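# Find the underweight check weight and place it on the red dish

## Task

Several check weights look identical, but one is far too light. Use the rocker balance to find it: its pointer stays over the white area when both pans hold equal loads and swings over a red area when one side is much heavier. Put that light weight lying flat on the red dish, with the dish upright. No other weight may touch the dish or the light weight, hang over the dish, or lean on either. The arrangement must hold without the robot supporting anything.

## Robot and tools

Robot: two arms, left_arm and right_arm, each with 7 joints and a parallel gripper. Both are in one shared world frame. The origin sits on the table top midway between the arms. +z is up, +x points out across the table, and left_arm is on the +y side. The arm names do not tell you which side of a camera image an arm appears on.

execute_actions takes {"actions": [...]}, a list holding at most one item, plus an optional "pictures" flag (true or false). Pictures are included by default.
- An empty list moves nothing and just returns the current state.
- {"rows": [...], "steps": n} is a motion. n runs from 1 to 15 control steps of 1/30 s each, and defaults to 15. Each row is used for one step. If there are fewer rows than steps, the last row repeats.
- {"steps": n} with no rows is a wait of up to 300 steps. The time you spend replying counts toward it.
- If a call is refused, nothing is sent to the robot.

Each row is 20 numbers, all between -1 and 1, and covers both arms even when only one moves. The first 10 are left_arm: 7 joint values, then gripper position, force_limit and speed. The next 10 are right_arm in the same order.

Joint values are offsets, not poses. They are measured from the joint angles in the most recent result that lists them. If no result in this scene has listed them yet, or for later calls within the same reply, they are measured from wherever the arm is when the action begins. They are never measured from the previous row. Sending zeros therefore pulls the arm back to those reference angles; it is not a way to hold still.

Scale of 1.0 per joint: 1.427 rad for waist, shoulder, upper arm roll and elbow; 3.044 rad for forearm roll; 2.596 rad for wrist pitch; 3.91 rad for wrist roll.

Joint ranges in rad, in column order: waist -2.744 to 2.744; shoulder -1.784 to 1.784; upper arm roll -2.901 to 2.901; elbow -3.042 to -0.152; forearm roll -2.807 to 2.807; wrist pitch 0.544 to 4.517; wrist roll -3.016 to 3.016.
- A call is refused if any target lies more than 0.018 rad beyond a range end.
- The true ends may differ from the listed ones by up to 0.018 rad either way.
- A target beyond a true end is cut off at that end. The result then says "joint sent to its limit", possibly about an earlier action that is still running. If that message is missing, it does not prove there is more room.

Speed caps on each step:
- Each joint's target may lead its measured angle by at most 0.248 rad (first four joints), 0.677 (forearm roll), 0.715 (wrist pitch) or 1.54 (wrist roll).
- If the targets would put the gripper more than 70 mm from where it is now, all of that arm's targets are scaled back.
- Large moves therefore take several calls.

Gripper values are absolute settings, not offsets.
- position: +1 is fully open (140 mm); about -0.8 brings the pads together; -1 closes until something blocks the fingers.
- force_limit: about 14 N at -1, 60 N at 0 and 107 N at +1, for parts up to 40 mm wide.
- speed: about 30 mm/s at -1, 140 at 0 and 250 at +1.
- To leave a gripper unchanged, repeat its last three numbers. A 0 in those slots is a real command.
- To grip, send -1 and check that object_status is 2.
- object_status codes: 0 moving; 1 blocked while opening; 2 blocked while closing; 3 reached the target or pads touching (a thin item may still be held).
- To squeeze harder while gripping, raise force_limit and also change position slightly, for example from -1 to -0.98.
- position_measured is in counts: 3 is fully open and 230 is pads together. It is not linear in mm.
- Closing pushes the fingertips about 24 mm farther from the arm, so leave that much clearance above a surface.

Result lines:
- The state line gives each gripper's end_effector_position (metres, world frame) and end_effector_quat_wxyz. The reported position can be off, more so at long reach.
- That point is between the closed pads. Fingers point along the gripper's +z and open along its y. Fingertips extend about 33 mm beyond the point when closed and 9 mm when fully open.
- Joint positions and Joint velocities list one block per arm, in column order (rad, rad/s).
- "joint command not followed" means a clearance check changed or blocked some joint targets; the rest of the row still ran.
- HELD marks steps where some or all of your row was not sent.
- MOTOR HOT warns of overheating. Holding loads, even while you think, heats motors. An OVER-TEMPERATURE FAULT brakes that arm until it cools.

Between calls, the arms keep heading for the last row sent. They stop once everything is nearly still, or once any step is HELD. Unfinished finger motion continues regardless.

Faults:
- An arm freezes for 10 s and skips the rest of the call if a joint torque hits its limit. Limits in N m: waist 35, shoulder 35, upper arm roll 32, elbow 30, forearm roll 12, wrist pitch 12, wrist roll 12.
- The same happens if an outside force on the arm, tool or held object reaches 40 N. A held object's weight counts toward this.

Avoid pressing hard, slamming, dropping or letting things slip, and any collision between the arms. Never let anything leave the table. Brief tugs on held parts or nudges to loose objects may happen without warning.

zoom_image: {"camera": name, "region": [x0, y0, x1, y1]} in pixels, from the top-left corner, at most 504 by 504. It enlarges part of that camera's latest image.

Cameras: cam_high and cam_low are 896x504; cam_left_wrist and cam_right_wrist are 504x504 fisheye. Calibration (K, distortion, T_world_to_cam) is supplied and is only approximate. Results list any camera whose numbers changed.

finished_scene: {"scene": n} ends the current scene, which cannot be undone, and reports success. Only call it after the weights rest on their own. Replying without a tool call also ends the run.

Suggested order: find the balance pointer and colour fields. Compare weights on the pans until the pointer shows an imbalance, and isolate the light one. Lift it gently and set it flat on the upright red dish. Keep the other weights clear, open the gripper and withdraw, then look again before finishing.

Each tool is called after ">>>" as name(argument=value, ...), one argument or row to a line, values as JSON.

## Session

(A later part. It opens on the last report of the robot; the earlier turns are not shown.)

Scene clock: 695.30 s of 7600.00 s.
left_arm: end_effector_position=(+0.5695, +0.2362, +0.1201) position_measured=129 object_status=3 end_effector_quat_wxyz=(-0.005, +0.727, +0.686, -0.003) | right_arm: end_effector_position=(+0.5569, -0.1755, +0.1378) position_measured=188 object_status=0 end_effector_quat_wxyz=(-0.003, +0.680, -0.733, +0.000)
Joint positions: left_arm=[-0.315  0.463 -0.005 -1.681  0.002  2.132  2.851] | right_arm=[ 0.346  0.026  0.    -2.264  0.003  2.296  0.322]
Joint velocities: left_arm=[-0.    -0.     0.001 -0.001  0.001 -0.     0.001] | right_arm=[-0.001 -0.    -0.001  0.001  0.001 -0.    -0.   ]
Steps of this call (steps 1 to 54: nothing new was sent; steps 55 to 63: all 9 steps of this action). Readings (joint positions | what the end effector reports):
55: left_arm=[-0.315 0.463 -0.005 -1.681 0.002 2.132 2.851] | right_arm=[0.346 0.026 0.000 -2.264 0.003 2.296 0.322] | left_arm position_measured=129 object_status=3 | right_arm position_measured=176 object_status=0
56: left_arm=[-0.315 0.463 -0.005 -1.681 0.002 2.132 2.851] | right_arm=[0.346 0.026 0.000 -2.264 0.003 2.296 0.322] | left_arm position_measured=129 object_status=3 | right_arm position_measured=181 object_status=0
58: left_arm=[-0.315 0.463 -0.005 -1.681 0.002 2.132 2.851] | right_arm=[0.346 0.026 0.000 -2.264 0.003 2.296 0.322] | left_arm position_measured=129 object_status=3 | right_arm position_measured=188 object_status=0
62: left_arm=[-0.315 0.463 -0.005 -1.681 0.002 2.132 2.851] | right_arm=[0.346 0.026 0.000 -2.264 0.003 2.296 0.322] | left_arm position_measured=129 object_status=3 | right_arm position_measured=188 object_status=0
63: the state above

>>> execute_actions(
  actions=[
    {"rows": [
[0,0,0,0,0,0,0,0,-0.4,0, -0.0003,-0.0014,0,0.0011,0,-0.009,0,-1,-0.4,-0.3],
[0,0,0,0,0,0,0,0,-0.4,0, -0.001,-0.0042,0,0.0032,0,-0.0175,0,-1,-0.4,-0.3],
[0,0,0,0,0,0,0,0,-0.4,0, -0.002,-0.0084,0,0.0063,0,-0.0243,0,-1,-0.4,-0.3],
[0,0,0,0,0,0,0,0,-0.4,0, -0.0032,-0.0133,0,0.0098,0,-0.0304,0,-1,-0.4,-0.3],
[0,0,0,0,0,0,0,0,-0.4,0, -0.0046,-0.0189,0,0.014,0,-0.0366,0,-1,-0.4,-0.3],
[0,0,0,0,0,0,0,0,-0.4,0, -0.0062,-0.0252,0,0.0189,0,-0.0424,0,-1,-0.4,-0.3],
[0,0,0,0,0,0,0,0,-0.4,0, -0.0078,-0.0315,0,0.0238,0,-0.0474,0,-1,-0.4,-0.3],
[0,0,0,0,0,0,0,0,-0.4,0, -0.0094,-0.0378,0,0.0287,0,-0.052,0,-1,-0.4,-0.3],
[0,0,0,0,0,0,0,0,-0.4,0, -0.0108,-0.0442,0,0.0329,0,-0.0559,0,-1,-0.4,-0.3],
[0,0,0,0,0,0,0,0,-0.4,0, -0.012,-0.0498,0,0.0364,0,-0.0586,0,-1,-0.4,-0.3],
[0,0,0,0,0,0,0,0,-0.4,0, -0.013,-0.0554,0,0.0392,0,-0.0597,0,-1,-0.4,-0.3],
[0,0,0,0,0,0,0,0,-0.4,0, -0.0137,-0.061,0,0.0406,0,-0.0597,0,-1,-0.4,-0.3],
[0,0,0,0,0,0,0,0,-0.4,0, -0.014,-0.0673,0,0.0392,0,-0.0593,0,-1,-0.4,-0.3],
[0,0,0,0,0,0,0,0,-0.4,0, -0.014,-0.075,0,0.0336,0,-0.0586,0,-1,-0.4,-0.3],
[0,0,0,0,0,0,0,0,-0.4,0, -0.014,-0.0841,0,0.0245,0,-0.0574,0,-1,-0.4,-0.3]
], "steps": 15},
  ],
  pictures=false,
)

>>> execute_actions(
  actions=[
    {"rows": [
[0,0,0,0,0,0,0,0,-0.4,0, 0,-0.028,0,-0.0261,0,0.0019,0,-1,-0.4,-0.3],
[0,0,0,0,0,0,0,0,-0.4,0, 0,-0.0392,0,-0.0387,0,0.0035,0,-1,-0.4,-0.3],
[0,0,0,0,0,0,0,0,-0.4,0, 0,-0.0511,0,-0.0527,0,0.0058,0,-1,-0.4,-0.3],
[0,0,0,0,0,0,0,0,-0.4,0, 0,-0.063,0,-0.0674,0,0.0085,0,-1,-0.4,-0.3],
[0,0,0,0,0,0,0,0,-0.4,0, 0,-0.0749,0,-0.0821,0,0.0119,0,-1,-0.4,-0.3],
[0,0,0,0,0,0,0,0,-0.4,0, 0,-0.0861,0,-0.0976,0,0.0162,0,-1,-0.4,-0.3],
[0,0,0,0,0,0,0,0,-0.4,0, 0,-0.0973,0,-0.1137,0,0.0216,0,-1,-0.4,-0.3],
[0,0,0,0,0,0,0,0,-0.4,0, 0,-0.1079,0,-0.1305,0,0.0281,0,-1,-0.4,-0.3],
[0,0,0,0,0,0,0,0,-0.4,0, 0,-0.1177,0,-0.148,0,0.0354,0,-1,-0.4,-0.3],
[0,0,0,0,0,0,0,0,-0.4,0, 0,-0.1268,0,-0.1669,0,0.0428,0,-1,-0.4,-0.3],
[0,0,0,0,0,0,0,0,-0.4,0, 0,-0.1352,0,-0.1873,0,0.0505,0,-1,-0.4,-0.3],
[0,0,0,0,0,0,0,0,-0.4,0, 0,-0.1429,0,-0.2083,0,0.0582,0,-1,-0.4,-0.3],
[0,0,0,0,0,0,0,0,-0.4,0, 0,-0.1506,0,-0.2293,0,0.0663,0,-1,-0.4,-0.3],
[0,0,0,0,0,0,0,0,-0.4,0, 0,-0.1576,0,-0.2503,0,0.0747,0,-1,-0.4,-0.3],
[0,0,0,0,0,0,0,0,-0.4,0, 0,-0.1646,0,-0.2713,0,0.0832,0,-1,-0.4,-0.3]
], "steps": 15},
  ],
  pictures=false,
)

>>> execute_actions(
  actions=[
    {"rows": [
[0,0,0,0,0,0,0,0,-0.4,0, 0,-0.0211,0,-0.0652,0,0.0489,0,-1,-0.4,-0.3],
[0,0,0,0,0,0,0,0,-0.4,0, 0,-0.0267,0,-0.0862,0,0.057,0,-1,-0.4,-0.3],
[0,0,0,0,0,0,0,0,-0.4,0, 0,-0.0316,0,-0.1065,0,0.0651,0,-1,-0.4,-0.3],
[0,0,0,0,0,0,0,0,-0.4,0, 0,-0.0358,0,-0.1261,0,0.0728,0,-1,-0.4,-0.3],
[0,0,0,0,0,0,0,0,-0.4,0, 0,-0.0393,0,-0.1444,0,0.0805,0,-1,-0.4,-0.3],
[0,0,0,0,0,0,0,0,-0.4,0, 0,-0.0414,0,-0.1612,0,0.0878,0,-1,-0.4,-0.3],
[0,0,0,0,0,0,0,0,-0.4,0, 0,-0.0428,0,-0.1766,0,0.0944,0,-1,-0.4,-0.3],
[0,0,0,0,0,0,0,0,-0.4,0, 0,-0.0435,0,-0.1913,0,0.1002,0,-1,-0.4,-0.3],
[0,0,0,0,0,0,0,0,-0.4,0, 0,-0.0435,0,-0.2046,0,0.1052,0,-1,-0.4,-0.3],
[0,0,0,0,0,0,0,0,-0.4,0, 0,-0.0435,0,-0.2165,0,0.109,0,-1,-0.4,-0.3],
[0,0,0,0,0,0,0,0,-0.4,0, 0,-0.0435,0,-0.2271,0,0.1121,0,-1,-0.4,-0.3],
[0,0,0,0,0,0,0,0,-0.4,0, 0,-0.0435,0,-0.2362,0,0.1141,0,-1,-0.4,-0.3],
[0,0,0,0,0,0,0,0,-0.4,0, 0,-0.0435,0,-0.2432,0,0.1152,0,-1,-0.4,-0.3],
[0,0,0,0,0,0,0,0,-0.4,0, 0,-0.0435,0,-0.2488,0,0.1152,0,-1,-0.4,-0.3],
[0,0,0,0,0,0,0,0,-0.4,0, 0,-0.0435,0,-0.2519,0,0.1152,0,-1,-0.4,-0.3]
], "steps": 15},
  ],
  pictures=false,
)

>>> execute_actions(
  actions=[
    {"steps": 12},
  ],
)

Scene clock: 721.47 s of 7600.00 s.
left_arm: end_effector_position=(+0.5695, +0.2362, +0.1201) position_measured=129 object_status=3 end_effector_quat_wxyz=(-0.005, +0.727, +0.686, -0.003) | right_arm: end_effector_position=(+0.5570, -0.1846, +0.1983) position_measured=188 object_status=2 end_effector_quat_wxyz=(-0.010, +0.674, -0.739, +0.004)
Joint positions: left_arm=[-0.315  0.463 -0.005 -1.681  0.002  2.132  2.851] | right_arm=[ 0.328 -0.071  0.    -2.215  0.003  2.165  0.322]
Joint velocities: left_arm=[-0.001 -0.001 -0.002  0.001 -0.     0.    -0.001] | right_arm=[-0.015 -0.322 -0.001 -0.126 -0.001 -0.094 -0.001]
Steps of this call (steps 1 to 15: the robot went on to your last target; steps 16 to 90: nothing new was sent; then 22.67 s passed at rest; steps 91 to 105: all 15 steps of this action). Readings (joint positions | what the end effector reports):
91: left_arm=[-0.315 0.463 -0.005 -1.681 0.002 2.132 2.851] | right_arm=[0.346 0.026 0.000 -2.263 0.003 2.293 0.322] | left_arm position_measured=129 object_status=3 | right_arm position_measured=188 object_status=2
92: left_arm=[-0.315 0.463 -0.005 -1.681 0.002 2.132 2.851] | right_arm=[0.346 0.025 0.000 -2.262 0.003 2.287 0.322] | left_arm position_measured=129 object_status=3 | right_arm position_measured=188 object_status=2
94: left_arm=[-0.315 0.463 -0.005 -1.681 0.002 2.132 2.851] | right_arm=[0.345 0.021 0.000 -2.258 0.003 2.269 0.322] | left_arm position_measured=129 object_status=3 | right_arm position_measured=188 object_status=2
98: left_arm=[-0.315 0.463 -0.005 -1.681 0.002 2.132 2.851] | right_arm=[0.339 -0.005 0.000 -2.239 0.003 2.220 0.322] | left_arm position_measured=129 object_status=3 | right_arm position_measured=188 object_status=2
105: the state above

Scene clock: 721.97 s of 7600.00 s.
left_arm: end_effector_position=(+0.5695, +0.2362, +0.1201) position_measured=129 object_status=3 end_effector_quat_wxyz=(-0.005, +0.727, +0.686, -0.003) | right_arm: end_effector_position=(+0.4806, -0.2028, +0.1674) position_measured=188 object_status=2 end_effector_quat_wxyz=(-0.020, +0.674, -0.739, +0.010)
Joint positions: left_arm=[-0.315  0.463 -0.005 -1.681  0.002  2.132  2.851] | right_arm=[ 0.328 -0.283  0.    -2.536  0.003  2.298  0.322]
Joint velocities: left_arm=[-0.     0.001  0.002 -0.001 -0.001 -0.001 -0.   ] | right_arm=[ 0.    -0.285 -0.002 -0.869  0.     0.469  0.   ]
Steps of this call (steps 1 to 15: all 15 steps of this action). Readings (joint positions | what the end effector reports):
1: left_arm=[-0.315 0.463 -0.005 -1.681 0.002 2.132 2.851] | right_arm=[0.328 -0.083 0.000 -2.224 0.003 2.166 0.322] | left_arm position_measured=129 object_status=3 | right_arm position_measured=188 object_status=2
2: left_arm=[-0.315 0.463 -0.005 -1.681 0.002 2.132 2.851] | right_arm=[0.328 -0.097 0.000 -2.237 0.003 2.168 0.322] | left_arm position_measured=129 object_status=3 | right_arm position_measured=188 object_status=2
4: left_arm=[-0.315 0.463 -0.005 -1.681 0.002 2.132 2.851] | right_arm=[0.328 -0.126 0.000 -2.270 0.003 2.172 0.322] | left_arm position_measured=129 object_status=3 | right_arm position_measured=188 object_status=2
8: left_arm=[-0.315 0.463 -0.005 -1.681 0.002 2.132 2.851] | right_arm=[0.328 -0.190 0.000 -2.352 0.003 2.196 0.322] | left_arm position_measured=129 object_status=3 | right_arm position_measured=188 object_status=2
15: the state above

Scene clock: 722.47 s of 7600.00 s.
left_arm: end_effector_position=(+0.5695, +0.2362, +0.1201) position_measured=129 object_status=3 end_effector_quat_wxyz=(-0.005, +0.727, +0.686, -0.003) | right_arm: end_effector_position=(+0.3934, -0.2237, +0.0735) position_measured=188 object_status=2 end_effector_quat_wxyz=(-0.010, +0.674, -0.739, +0.005)
Joint positions: left_arm=[-0.315  0.463 -0.005 -1.681  0.002  2.132  2.851] | right_arm=[ 0.328 -0.341  0.    -2.876  0.003  2.556  0.322]
Joint velocities: left_arm=[-0.    -0.001  0.    -0.001  0.    -0.    -0.   ] | right_arm=[-0.002  0.    -0.002 -0.281  0.     0.204 -0.001]
Steps of this call (steps 1 to 15: all 15 steps of this action). Readings (joint positions | what the end effector reports):
1: left_arm=[-0.315 0.463 -0.005 -1.681 0.002 2.132 2.851] | right_arm=[0.328 -0.292 0.000 -2.565 0.003 2.319 0.322] | left_arm position_measured=129 object_status=3 | right_arm position_measured=188 object_status=2
2: left_arm=[-0.315 0.463 -0.005 -1.681 0.002 2.132 2.851] | right_arm=[0.328 -0.301 0.000 -2.595 0.003 2.340 0.322] | left_arm position_measured=129 object_status=3 | right_arm position_measured=188 object_status=2
4: left_arm=[-0.315 0.463 -0.005 -1.681 0.002 2.132 2.851] | right_arm=[0.328 -0.317 0.000 -2.652 0.003 2.384 0.322] | left_arm position_measured=129 object_status=3 | right_arm position_measured=188 object_status=2
8: left_arm=[-0.315 0.463 -0.005 -1.681 0.002 2.132 2.851] | right_arm=[0.328 -0.337 0.000 -2.757 0.003 2.465 0.322] | left_arm position_measured=129 object_status=3 | right_arm position_measured=188 object_status=2
15: the state above

Scene clock: 722.87 s of 7600.00 s.
left_arm: end_effector_position=(+0.5695, +0.2362, +0.1201) position_measured=129 object_status=3 end_effector_quat_wxyz=(-0.005, +0.727, +0.686, -0.003) | right_arm: end_effector_position=(+0.3940, -0.2236, +0.0705) position_measured=188 object_status=2 end_effector_quat_wxyz=(-0.018, +0.674, -0.739, +0.009)
Joint positions: left_arm=[-0.315  0.463 -0.005 -1.681  0.002  2.132  2.851] | right_arm=[ 0.328 -0.343  0.    -2.894  0.003  2.59   0.322]
Joint velocities: left_arm=[-0.    -0.    -0.002  0.    -0.001 -0.     0.   ] | right_arm=[ 0.001 -0.002  0.     0.    -0.     0.022  0.   ]
Steps of this call (steps 1 to 12: the robot went on to your last target). Readings (joint positions | what the end effector reports):
1: left_arm=[-0.315 0.463 -0.005 -1.681 0.002 2.132 2.851] | right_arm=[0.328 -0.341 0.000 -2.884 0.003 2.562 0.322] | left_arm position_measured=129 object_status=3 | right_arm position_measured=188 object_status=2
2: left_arm=[-0.315 0.463 -0.005 -1.681 0.002 2.132 2.851] | right_arm=[0.328 -0.341 0.000 -2.888 0.003 2.568 0.322] | left_arm position_measured=129 object_status=3 | right_arm position_measured=188 object_status=2
4: left_arm=[-0.315 0.463 -0.005 -1.681 0.002 2.132 2.851] | right_arm=[0.328 -0.342 0.000 -2.892 0.003 2.576 0.322] | left_arm position_measured=129 object_status=3 | right_arm position_measured=188 object_status=2
8: left_arm=[-0.315 0.463 -0.005 -1.681 0.002 2.132 2.851] | right_arm=[0.328 -0.343 0.000 -2.894 0.003 2.586 0.322] | left_arm position_measured=129 object_status=3 | right_arm position_measured=188 object_status=2
12: the state above
camera_calibration (this result's frames):
cam_left_wrist: T_world_to_cam=[[0.996736, -0.0805776, 0.00502835, -0.546885], [-0.0771079, -0.931659, 0.355059, 0.250251], [-0.0239251, -0.354287, -0.93483, 0.393689], [0, 0, 0, 1]] pos_world=[0.573815, 0.328561, 0.281929]
cam_right_wrist: T_world_to_cam=[[-0.972903, 0.231153, -0.00522828, 0.427011], [0.213874, 0.908306, 0.359498, 0.112617], [0.0878481, 0.348639, -0.933131, 0.295215], [0, 0, 0, 1]] pos_world=[0.365421, -0.303919, 0.237221]

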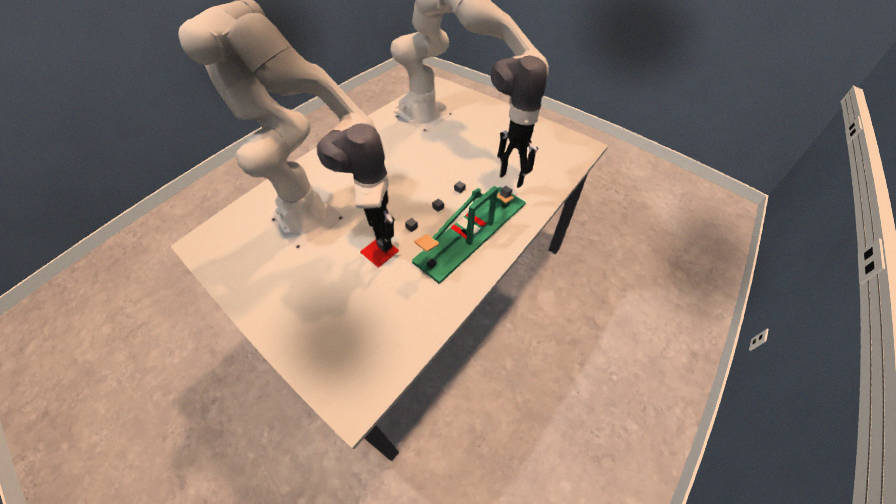

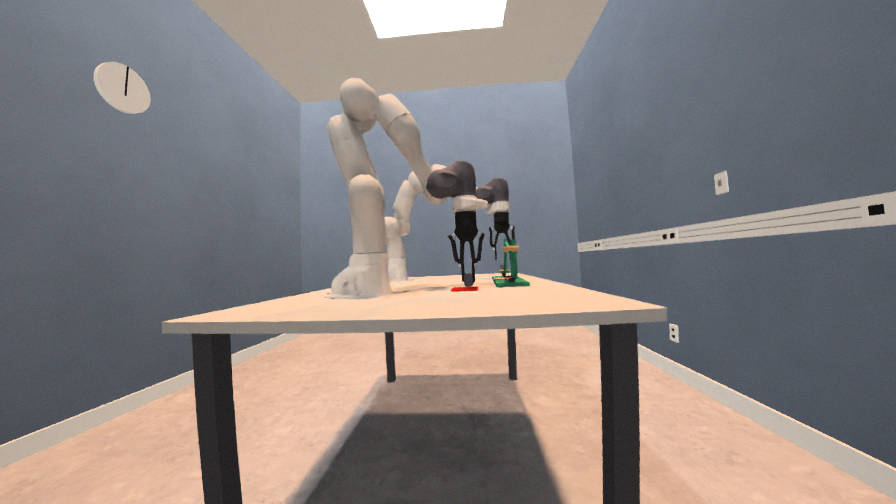

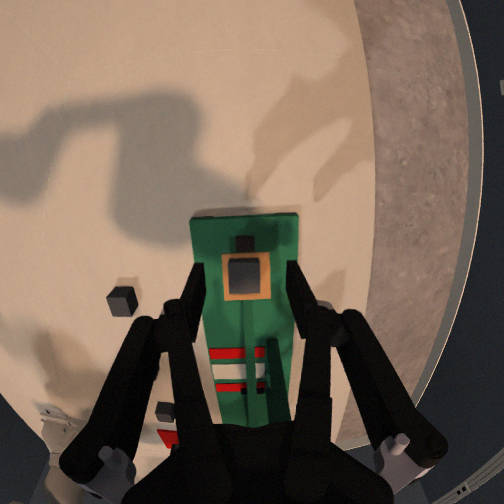

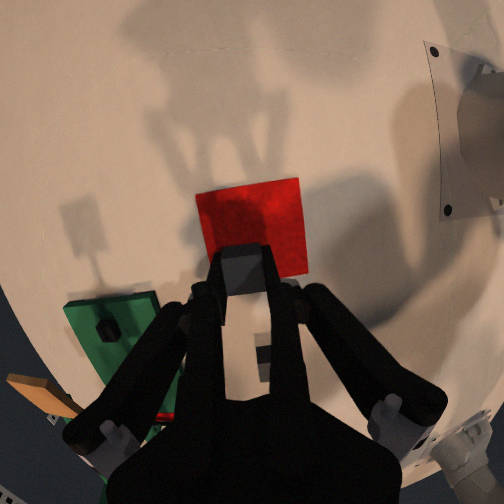

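>>> execute_actions(
  actions=[
    {"rows": [
[0,0,0,0,0,0,0,0,-0.4,0, 0,0.002,0,-0.001,0,0.002,0,-1,-0.4,-0.3],
[0,0,0,0,0,0,0,0,-0.4,0, 0,0.005,0,-0.0025,0,0.003,0,-1,-0.4,-0.3],
[0,0,0,0,0,0,0,0,-0.4,0, 0,0.009,0,-0.0045,0,0.004,0,-1,-0.4,-0.3],
[0,0,0,0,0,0,0,0,-0.4,0, 0,0.013,0,-0.0065,0,0.005,0,-1,-0.4,-0.3],
[0,0,0,0,0,0,0,0,-0.4,0, 0,0.017,0,-0.0085,0,0.006,0,-1,-0.4,-0.3],
[0,0,0,0,0,0,0,0,-0.4,0, 0,0.0205,0,-0.01,0,0.0068,0,-1,-0.4,-0.3],
[0,0,0,0,0,0,0,0,-0.4,0, 0,0.023,0,-0.0112,0,0.0072,0,-1,-0.4,-0.3],
[0,0,0,0,0,0,0,0,-0.4,0, 0,0.0245,0,-0.012,0,0.0072,0,-1,-0.4,-0.3]
], "steps": 15},
  ],
)

>>> zoom_image(
  camera="cam_low",
  region=[430, 250, 500, 300],
)

Scene clock: 744.63 s of 7600.00 s.
left_arm: end_effector_position=(+0.5695, +0.2362, +0.1201) position_measured=129 object_status=3 end_effector_quat_wxyz=(-0.005, +0.727, +0.686, -0.003) | right_arm: end_effector_position=(+0.3798, -0.2270, +0.0540) position_measured=188 object_status=2 end_effector_quat_wxyz=(-0.002, +0.674, -0.739, +0.000)
Joint positions: left_arm=[-0.315  0.463 -0.005 -1.681  0.002  2.132  2.851] | right_arm=[ 0.328 -0.309  0.    -2.91   0.003  2.604  0.322]
Joint velocities: left_arm=[ 0.     0.    -0.001  0.001 -0.     0.001  0.001] | right_arm=[-0.001 -0.    -0.    -0.001 -0.     0.011 -0.001]
Steps of this call (steps 1 to 30: the robot went on to your last target; steps 31 to 90: nothing new was sent; then 18.27 s passed at rest; steps 91 to 105: all 15 steps of this action). Readings (joint positions | what the end effector reports):
91: left_arm=[-0.315 0.463 -0.005 -1.681 0.002 2.132 2.851] | right_arm=[0.328 -0.343 0.000 -2.894 0.003 2.594 0.322] | left_arm position_measured=129 object_status=3 | right_arm position_measured=188 object_status=2
92: left_arm=[-0.315 0.463 -0.005 -1.681 0.002 2.132 2.851] | right_arm=[0.328 -0.342 0.000 -2.894 0.003 2.594 0.322] | left_arm position_measured=129 object_status=3 | right_arm position_measured=188 object_status=2
94: left_arm=[-0.315 0.463 -0.005 -1.681 0.002 2.132 2.851] | right_arm=[0.328 -0.336 0.000 -2.897 0.003 2.596 0.322] | left_arm position_measured=129 object_status=3 | right_arm position_measured=188 object_status=2
98: left_arm=[-0.315 0.463 -0.005 -1.681 0.002 2.132 2.851] | right_arm=[0.328 -0.317 0.000 -2.906 0.003 2.601 0.322] | left_arm position_measured=129 object_status=3 | right_arm position_measured=188 object_status=2
105: the state above
camera_calibration (this result's frames):
cam_left_wrist: T_world_to_cam=[[0.996736, -0.0805775, 0.00502829, -0.546885], [-0.0771078, -0.931659, 0.355059, 0.250251], [-0.0239251, -0.354287, -0.93483, 0.393689], [0, 0, 0, 1]] pos_world=[0.573815, 0.328561, 0.281929]
cam_right_wrist: T_world_to_cam=[[-0.972514, 0.231269, 0.027027, 0.412099], [0.226262, 0.911235, 0.344175, 0.121397], [0.0549691, 0.34083, -0.938517, 0.293242], [0, 0, 0, 1]] pos_world=[0.357185, -0.305873, 0.222293]

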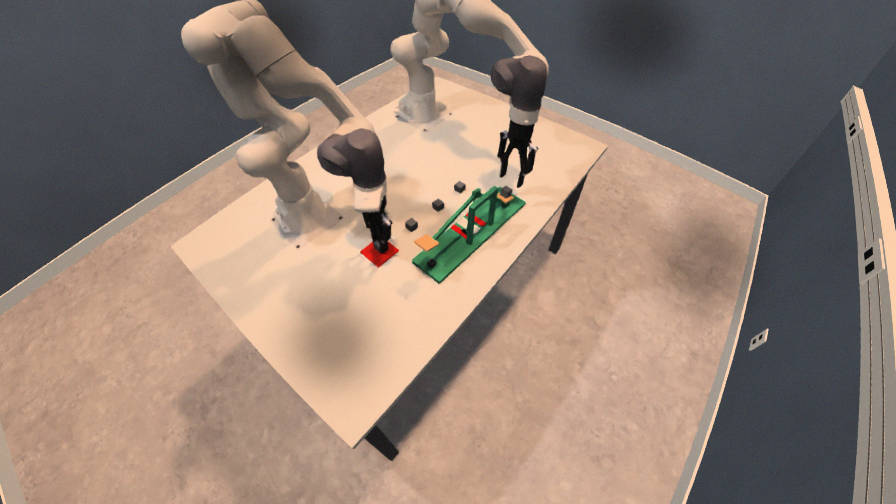

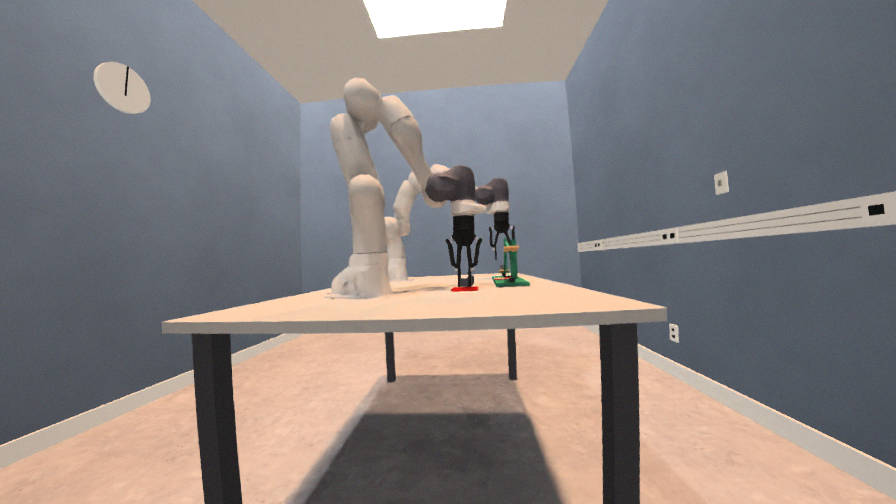

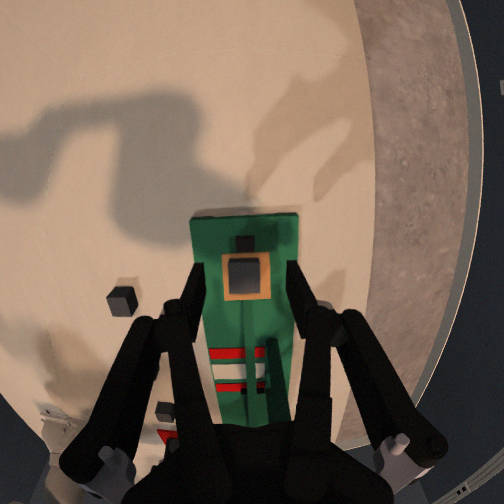

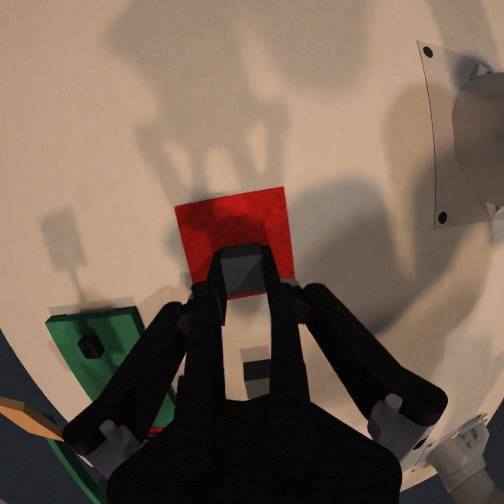

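Region (430, 250, 500, 300) of cam_low's 896x504 image, scaled by 7.200, with more detail than that image has; it fills the top 360 rows of this view, and the rest is white.

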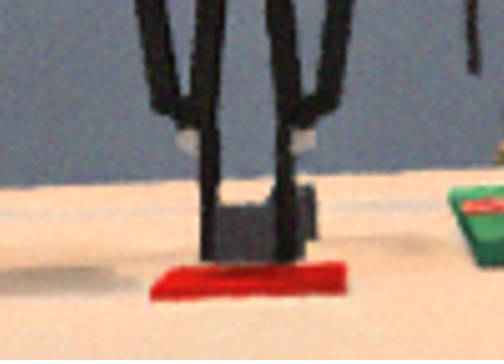

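>>> execute_actions(
  actions=[
    {"rows": [
[0,0,0,0,0,0,0,0,-0.4,0, -0.003,0.001,0,-0.0005,0,0.003,0,-1,-0.4,-0.3],
[0,0,0,0,0,0,0,0,-0.4,0, -0.006,0.002,0,-0.001,0,0.005,0,-1,-0.4,-0.3],
[0,0,0,0,0,0,0,0,-0.4,0, -0.009,0.004,0,-0.0015,0,0.007,0,-1,-0.4,-0.3],
[0,0,0,0,0,0,0,0,-0.4,0, -0.012,0.006,0,-0.002,0,0.0085,0,-1,-0.4,-0.3],
[0,0,0,0,0,0,0,0,-0.4,0, -0.014,0.008,0,-0.0025,0,0.01,0,-1,-0.4,-0.3],
[0,0,0,0,0,0,0,0,-0.4,0, -0.014,0.01,0,-0.003,0,0.01,0,-1,-0.4,-0.3],
[0,0,0,0,0,0,0,0,-0.4,0, -0.014,0.012,0,-0.003,0,0.01,0,-1,-0.4,-0.3],
[0,0,0,0,0,0,0,0,-0.4,0, -0.014,0.013,0,-0.003,0,0.01,0,-1,-0.4,-0.3]
], "steps": 15},
  ],
)

>>> zoom_image(
  camera="cam_low",
  region=[430, 250, 500, 300],
)

Scene clock: 758.03 s of 7600.00 s.
left_arm: end_effector_position=(+0.5695, +0.2362, +0.1201) position_measured=129 object_status=3 end_effector_quat_wxyz=(-0.005, +0.727, +0.686, -0.003) | right_arm: end_effector_position=(+0.3813, -0.2327, +0.0492) position_measured=188 object_status=2 end_effector_quat_wxyz=(-0.002, +0.667, -0.745, +0.000)
Joint positions: left_arm=[-0.315  0.463 -0.005 -1.681  0.002  2.132  2.851] | right_arm=[ 0.311 -0.293  0.    -2.914  0.003  2.625  0.322]
Joint velocities: left_arm=[-0.001 -0.    -0.002 -0.001  0.001 -0.     0.001] | right_arm=[-0.002  0.004  0.    -0.002 -0.     0.009 -0.   ]
Steps of this call (steps 1 to 15: the robot went on to your last target; steps 16 to 90: nothing new was sent; then 9.90 s passed at rest; steps 91 to 105: all 15 steps of this action). Readings (joint positions | what the end effector reports):
91: left_arm=[-0.315 0.463 -0.005 -1.681 0.002 2.132 2.851] | right_arm=[0.328 -0.309 0.000 -2.910 0.003 2.606 0.322] | left_arm position_measured=129 object_status=3 | right_arm position_measured=188 object_status=2
92: left_arm=[-0.315 0.463 -0.005 -1.681 0.002 2.132 2.851] | right_arm=[0.327 -0.309 0.000 -2.910 0.003 2.608 0.322] | left_arm position_measured=129 object_status=3 | right_arm position_measured=188 object_status=2
94: left_arm=[-0.315 0.463 -0.005 -1.681 0.002 2.132 2.851] | right_arm=[0.321 -0.307 0.000 -2.911 0.003 2.612 0.322] | left_arm position_measured=129 object_status=3 | right_arm position_measured=188 object_status=2
98: left_arm=[-0.315 0.463 -0.005 -1.681 0.002 2.132 2.851] | right_arm=[0.312 -0.297 0.000 -2.913 0.003 2.621 0.322] | left_arm position_measured=129 object_status=3 | right_arm position_measured=188 object_status=2
105: the state above
camera_calibration (this result's frames):
cam_left_wrist: T_world_to_cam=[[0.996736, -0.0805776, 0.0050283, -0.546885], [-0.0771079, -0.931659, 0.355059, 0.250251], [-0.0239251, -0.354287, -0.93483, 0.393689], [0, 0, 0, 1]] pos_world=[0.573815, 0.328561, 0.281929]
cam_right_wrist: T_world_to_cam=[[-0.968366, 0.248213, 0.0256375, 0.417415], [0.241625, 0.907052, 0.344782, 0.121115], [0.0623248, 0.34007, -0.938333, 0.287616], [0, 0, 0, 1]] pos_world=[0.35702, -0.311275, 0.21742]

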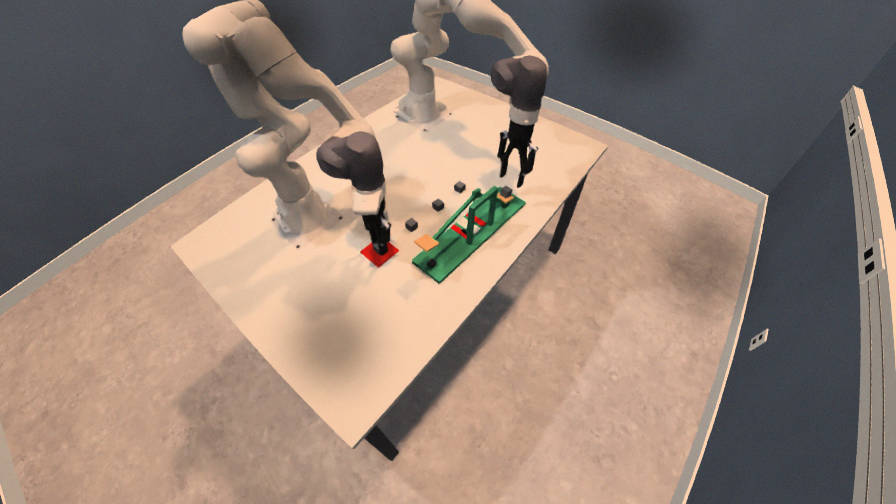

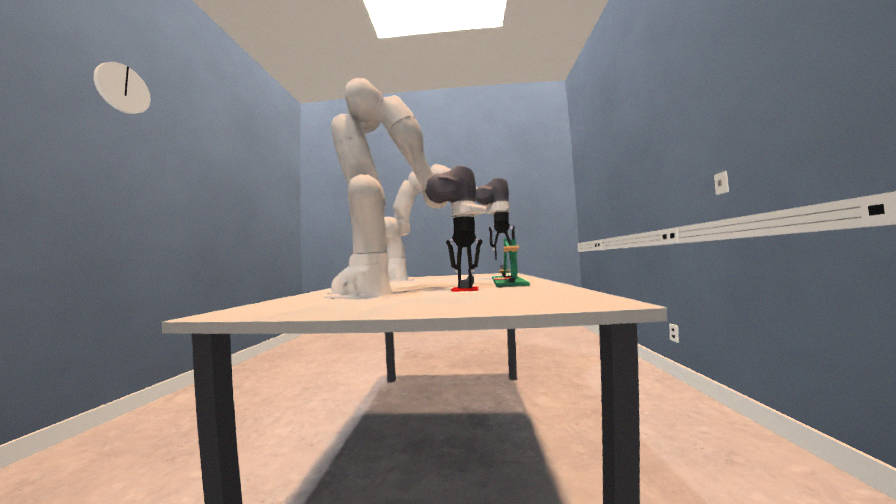

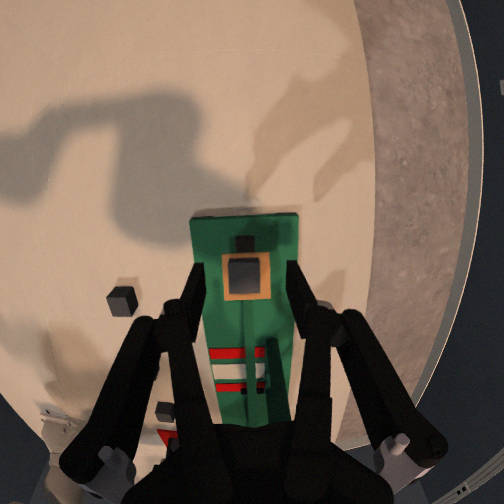

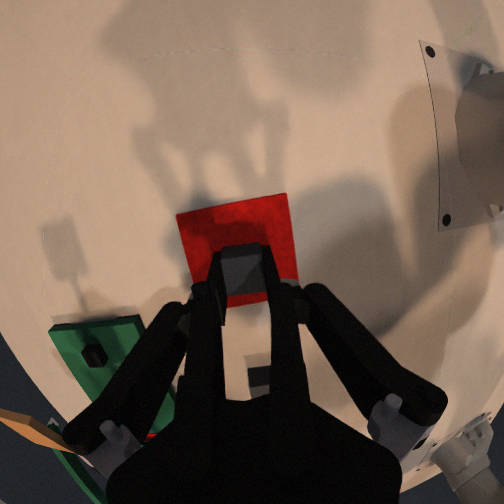

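Region (430, 250, 500, 300) of cam_low's 896x504 image, scaled by 7.200, with more detail than that image has; it fills the top 360 rows of this view, and the rest is white.

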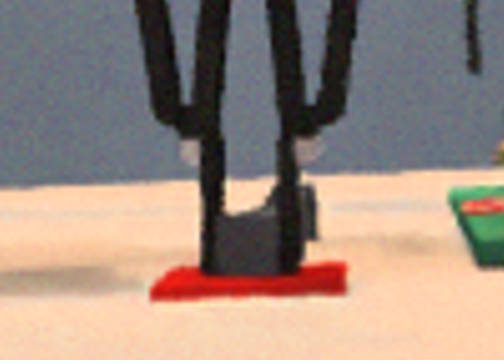

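>>> execute_actions(
  actions=[
    {"rows": [
[0,0,0,0,0,0,0,0,-0.4,0, 0,0.002,0,0,0,0.002,0,-1,-0.4,-0.3],
[0,0,0,0,0,0,0,0,-0.4,0, 0,0.0035,0,-0.0005,0,0.003,0,-1,-0.4,-0.3],
[0,0,0,0,0,0,0,0,-0.4,0, 0,0.005,0,-0.001,0,0.0035,0,-1,-0.4,-0.3],
[0,0,0,0,0,0,0,0,-0.4,0, 0,0.005,0,-0.001,0,0.0035,0,-1,-0.4,-0.3],
[0,0,0,0,0,0,0,0,-0.4,0, 0,0.005,0,-0.001,0,0.0035,0,-1,-0.4,-0.3],
[0,0,0,0,0,0,0,0,-0.4,0, 0,0.005,0,-0.001,0,0.0035,0,-1,-0.4,-0.3],
[0,0,0,0,0,0,0,0,-0.4,0, 0,0.005,0,-0.001,0,0.0035,0,-1,-0.4,-0.3],
[0,0,0,0,0,0,0,0,-0.4,0, 0,0.005,0,-0.001,0,0.0035,0,-1,-0.4,-0.3],
[0,0,0,0,0,0,0,0,-0.4,0, 0,0.005,0,-0.001,0,0.0035,0,-0.15,-0.4,-0.3]
], "steps": 15},
  ],
  pictures=false,
)

>>> execute_actions(
  actions=[
    {"rows": [
[0,0,0,0,0,0,0,0,-0.4,0, 0,0,0,0,0,-0.004,0,-0.15,-0.4,-0.3],
[0,0,0,0,0,0,0,0,-0.4,0, 0,-0.003,0,0.0005,0,-0.009,0,-0.15,-0.4,-0.3],
[0,0,0,0,0,0,0,0,-0.4,0, 0,-0.008,0,0.0012,0,-0.016,0,-0.15,-0.4,-0.3],
[0,0,0,0,0,0,0,0,-0.4,0, 0,-0.016,0,0.0025,0,-0.024,0,-0.15,-0.4,-0.3],
[0,0,0,0,0,0,0,0,-0.4,0, 0,-0.026,0,0.004,0,-0.032,0,-0.15,-0.4,-0.3],
[0,0,0,0,0,0,0,0,-0.4,0, 0,-0.038,0,0.006,0,-0.040,0,-0.15,-0.4,-0.3],
[0,0,0,0,0,0,0,0,-0.4,0, 0,-0.050,0,0.008,0,-0.048,0,-0.15,-0.4,-0.3],
[0,0,0,0,0,0,0,0,-0.4,0, 0,-0.062,0,0.0105,0,-0.055,0,-0.15,-0.4,-0.3],
[0,0,0,0,0,0,0,0,-0.4,0, 0,-0.074,0,0.013,0,-0.061,0,-0.15,-0.4,-0.3],
[0,0,0,0,0,0,0,0,-0.4,0, 0,-0.085,0,0.0155,0,-0.065,0,-0.15,-0.4,-0.3],
[0,0,0,0,0,0,0,0,-0.4,0, 0,-0.094,0,0.018,0,-0.068,0,-0.15,-0.4,-0.3],
[0,0,0,0,0,0,0,0,-0.4,0, 0,-0.100,0,0.0195,0,-0.069,0,-0.15,-0.4,-0.3],
[0,0,0,0,0,0,0,0,-0.4,0, 0,-0.104,0,0.0205,0,-0.069,0,-0.15,-0.4,-0.3]
], "steps": 15},
  ],
)

>>> zoom_image(
  camera="cam_low",
  region=[430, 250, 500, 300],
)

Scene clock: 770.03 s of 7600.00 s.
left_arm: end_effector_position=(+0.5695, +0.2362, +0.1201) position_measured=129 object_status=3 end_effector_quat_wxyz=(-0.005, +0.727, +0.686, -0.003) | right_arm: end_effector_position=(+0.3817, -0.2327, +0.0481) position_measured=154 object_status=0 end_effector_quat_wxyz=(-0.003, +0.667, -0.745, +0.001)
Joint positions: left_arm=[-0.315  0.463 -0.005 -1.681  0.002  2.132  2.851] | right_arm=[ 0.311 -0.288  0.    -2.914  0.003  2.631  0.322]
Joint velocities: left_arm=[-0.001 -0.     0.    -0.001 -0.001 -0.    -0.   ] | right_arm=[-0.     0.009 -0.001 -0.001  0.     0.005  0.   ]
Steps of this call (steps 1 to 15: the robot went on to your last target; steps 16 to 90: nothing new was sent; then 8.50 s passed at rest; steps 91 to 105: all 15 steps of this action). Readings (joint positions | what the end effector reports):
91: left_arm=[-0.315 0.463 -0.005 -1.681 0.002 2.132 2.851] | right_arm=[0.311 -0.293 0.000 -2.914 0.003 2.627 0.322] | left_arm position_measured=129 object_status=3 | right_arm position_measured=188 object_status=2
92: left_arm=[-0.315 0.463 -0.005 -1.681 0.002 2.132 2.851] | right_arm=[0.311 -0.292 0.000 -2.914 0.003 2.627 0.322] | left_arm position_measured=129 object_status=3 | right_arm position_measured=188 object_status=2
94: left_arm=[-0.315 0.463 -0.005 -1.681 0.002 2.132 2.851] | right_arm=[0.311 -0.292 0.000 -2.914 0.003 2.628 0.322] | left_arm position_measured=129 object_status=3 | right_arm position_measured=188 object_status=2
98: left_arm=[-0.315 0.463 -0.005 -1.681 0.002 2.132 2.851] | right_arm=[0.311 -0.292 0.000 -2.914 0.003 2.629 0.322] | left_arm position_measured=129 object_status=3 | right_arm position_measured=188 object_status=2
105: the state above

Scene clock: 770.53 s of 7600.00 s.
left_arm: end_effector_position=(+0.5695, +0.2362, +0.1201) position_measured=129 object_status=3 end_effector_quat_wxyz=(-0.005, +0.727, +0.686, -0.003) | right_arm: end_effector_position=(+0.3881, -0.2312, +0.0932) position_measured=148 object_status=3 end_effector_quat_wxyz=(-0.012, +0.667, -0.745, +0.006)
Joint positions: left_arm=[-0.315  0.463 -0.005 -1.681  0.002  2.132  2.851] | right_arm=[ 0.311 -0.429  0.    -2.886  0.003  2.484  0.322]
Joint velocities: left_arm=[-0.001  0.001 -0.    -0.     0.    -0.001  0.001] | right_arm=[ 0.001 -0.136  0.     0.04  -0.    -0.164  0.   ]
Steps of this call (steps 1 to 15: all 15 steps of this action). Readings (joint positions | what the end effector reports):
1: left_arm=[-0.315 0.463 -0.005 -1.681 0.002 2.132 2.851] | right_arm=[0.311 -0.288 0.000 -2.914 0.003 2.630 0.322] | left_arm position_measured=129 object_status=3 | right_arm position_measured=149 object_status=0
2: left_arm=[-0.315 0.463 -0.005 -1.681 0.002 2.132 2.851] | right_arm=[0.311 -0.289 0.000 -2.914 0.003 2.627 0.322] | left_arm position_measured=129 object_status=3 | right_arm position_measured=148 object_status=0
4: left_arm=[-0.315 0.463 -0.005 -1.681 0.002 2.132 2.851] | right_arm=[0.311 -0.295 0.000 -2.914 0.003 2.612 0.322] | left_arm position_measured=129 object_status=3 | right_arm position_measured=148 object_status=0
8: left_arm=[-0.315 0.463 -0.005 -1.681 0.002 2.132 2.851] | right_arm=[0.311 -0.340 0.000 -2.908 0.003 2.559 0.322] | left_arm position_measured=129 object_status=3 | right_arm position_measured=148 object_status=3
15: the state above
camera_calibration (this result's frames):
cam_left_wrist: T_world_to_cam=[[0.996736, -0.0805776, 0.00502844, -0.546885], [-0.0771079, -0.931659, 0.355059, 0.250251], [-0.023925, -0.354287, -0.93483, 0.393689], [0, 0, 0, 1]] pos_world=[0.573815, 0.328561, 0.281929]
cam_right_wrist: T_world_to_cam=[[-0.968731, 0.248038, 0.00609486, 0.424383], [0.234029, 0.905309, 0.354465, 0.10453], [0.082403, 0.344808, -0.935049, 0.320946], [0, 0, 0, 1]] pos_world=[0.360203, -0.31056, 0.260462]

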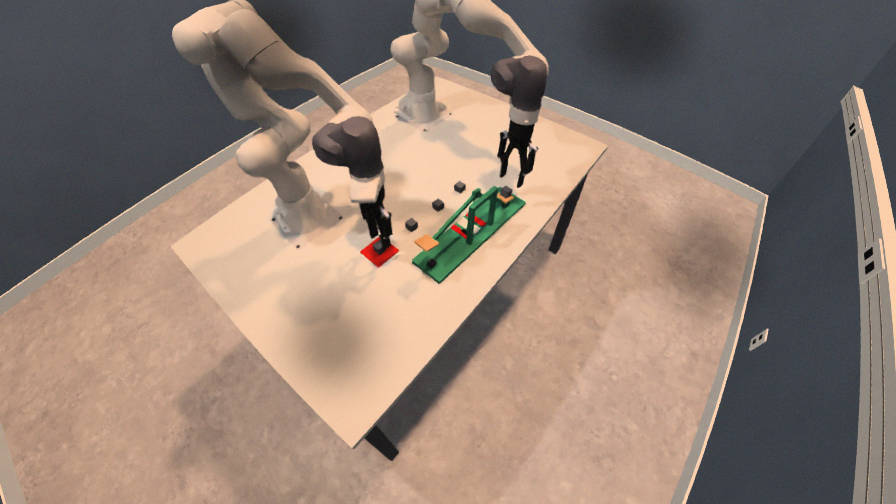

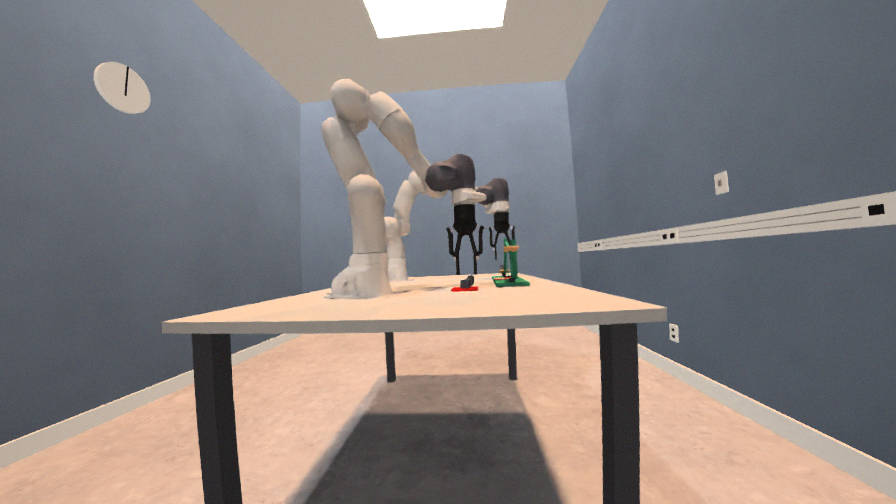

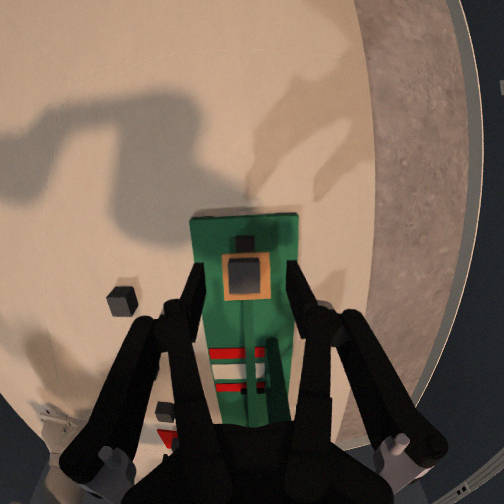

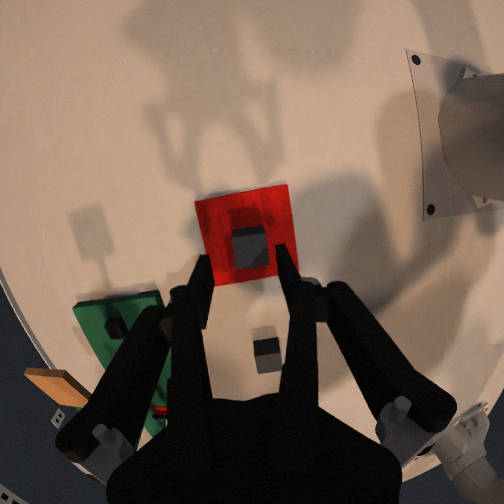

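Region (430, 250, 500, 300) of cam_low's 896x504 image, scaled by 7.200, with more detail than that image has; it fills the top 360 rows of this view, and the rest is white.

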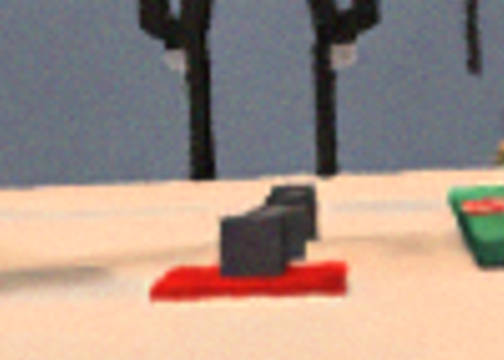

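The light weight is flat on the dish, the gripper is clear of it, and the other weights are well away.

>>> finished_scene(
  scene=2,
)

The scene is finished: the task was done.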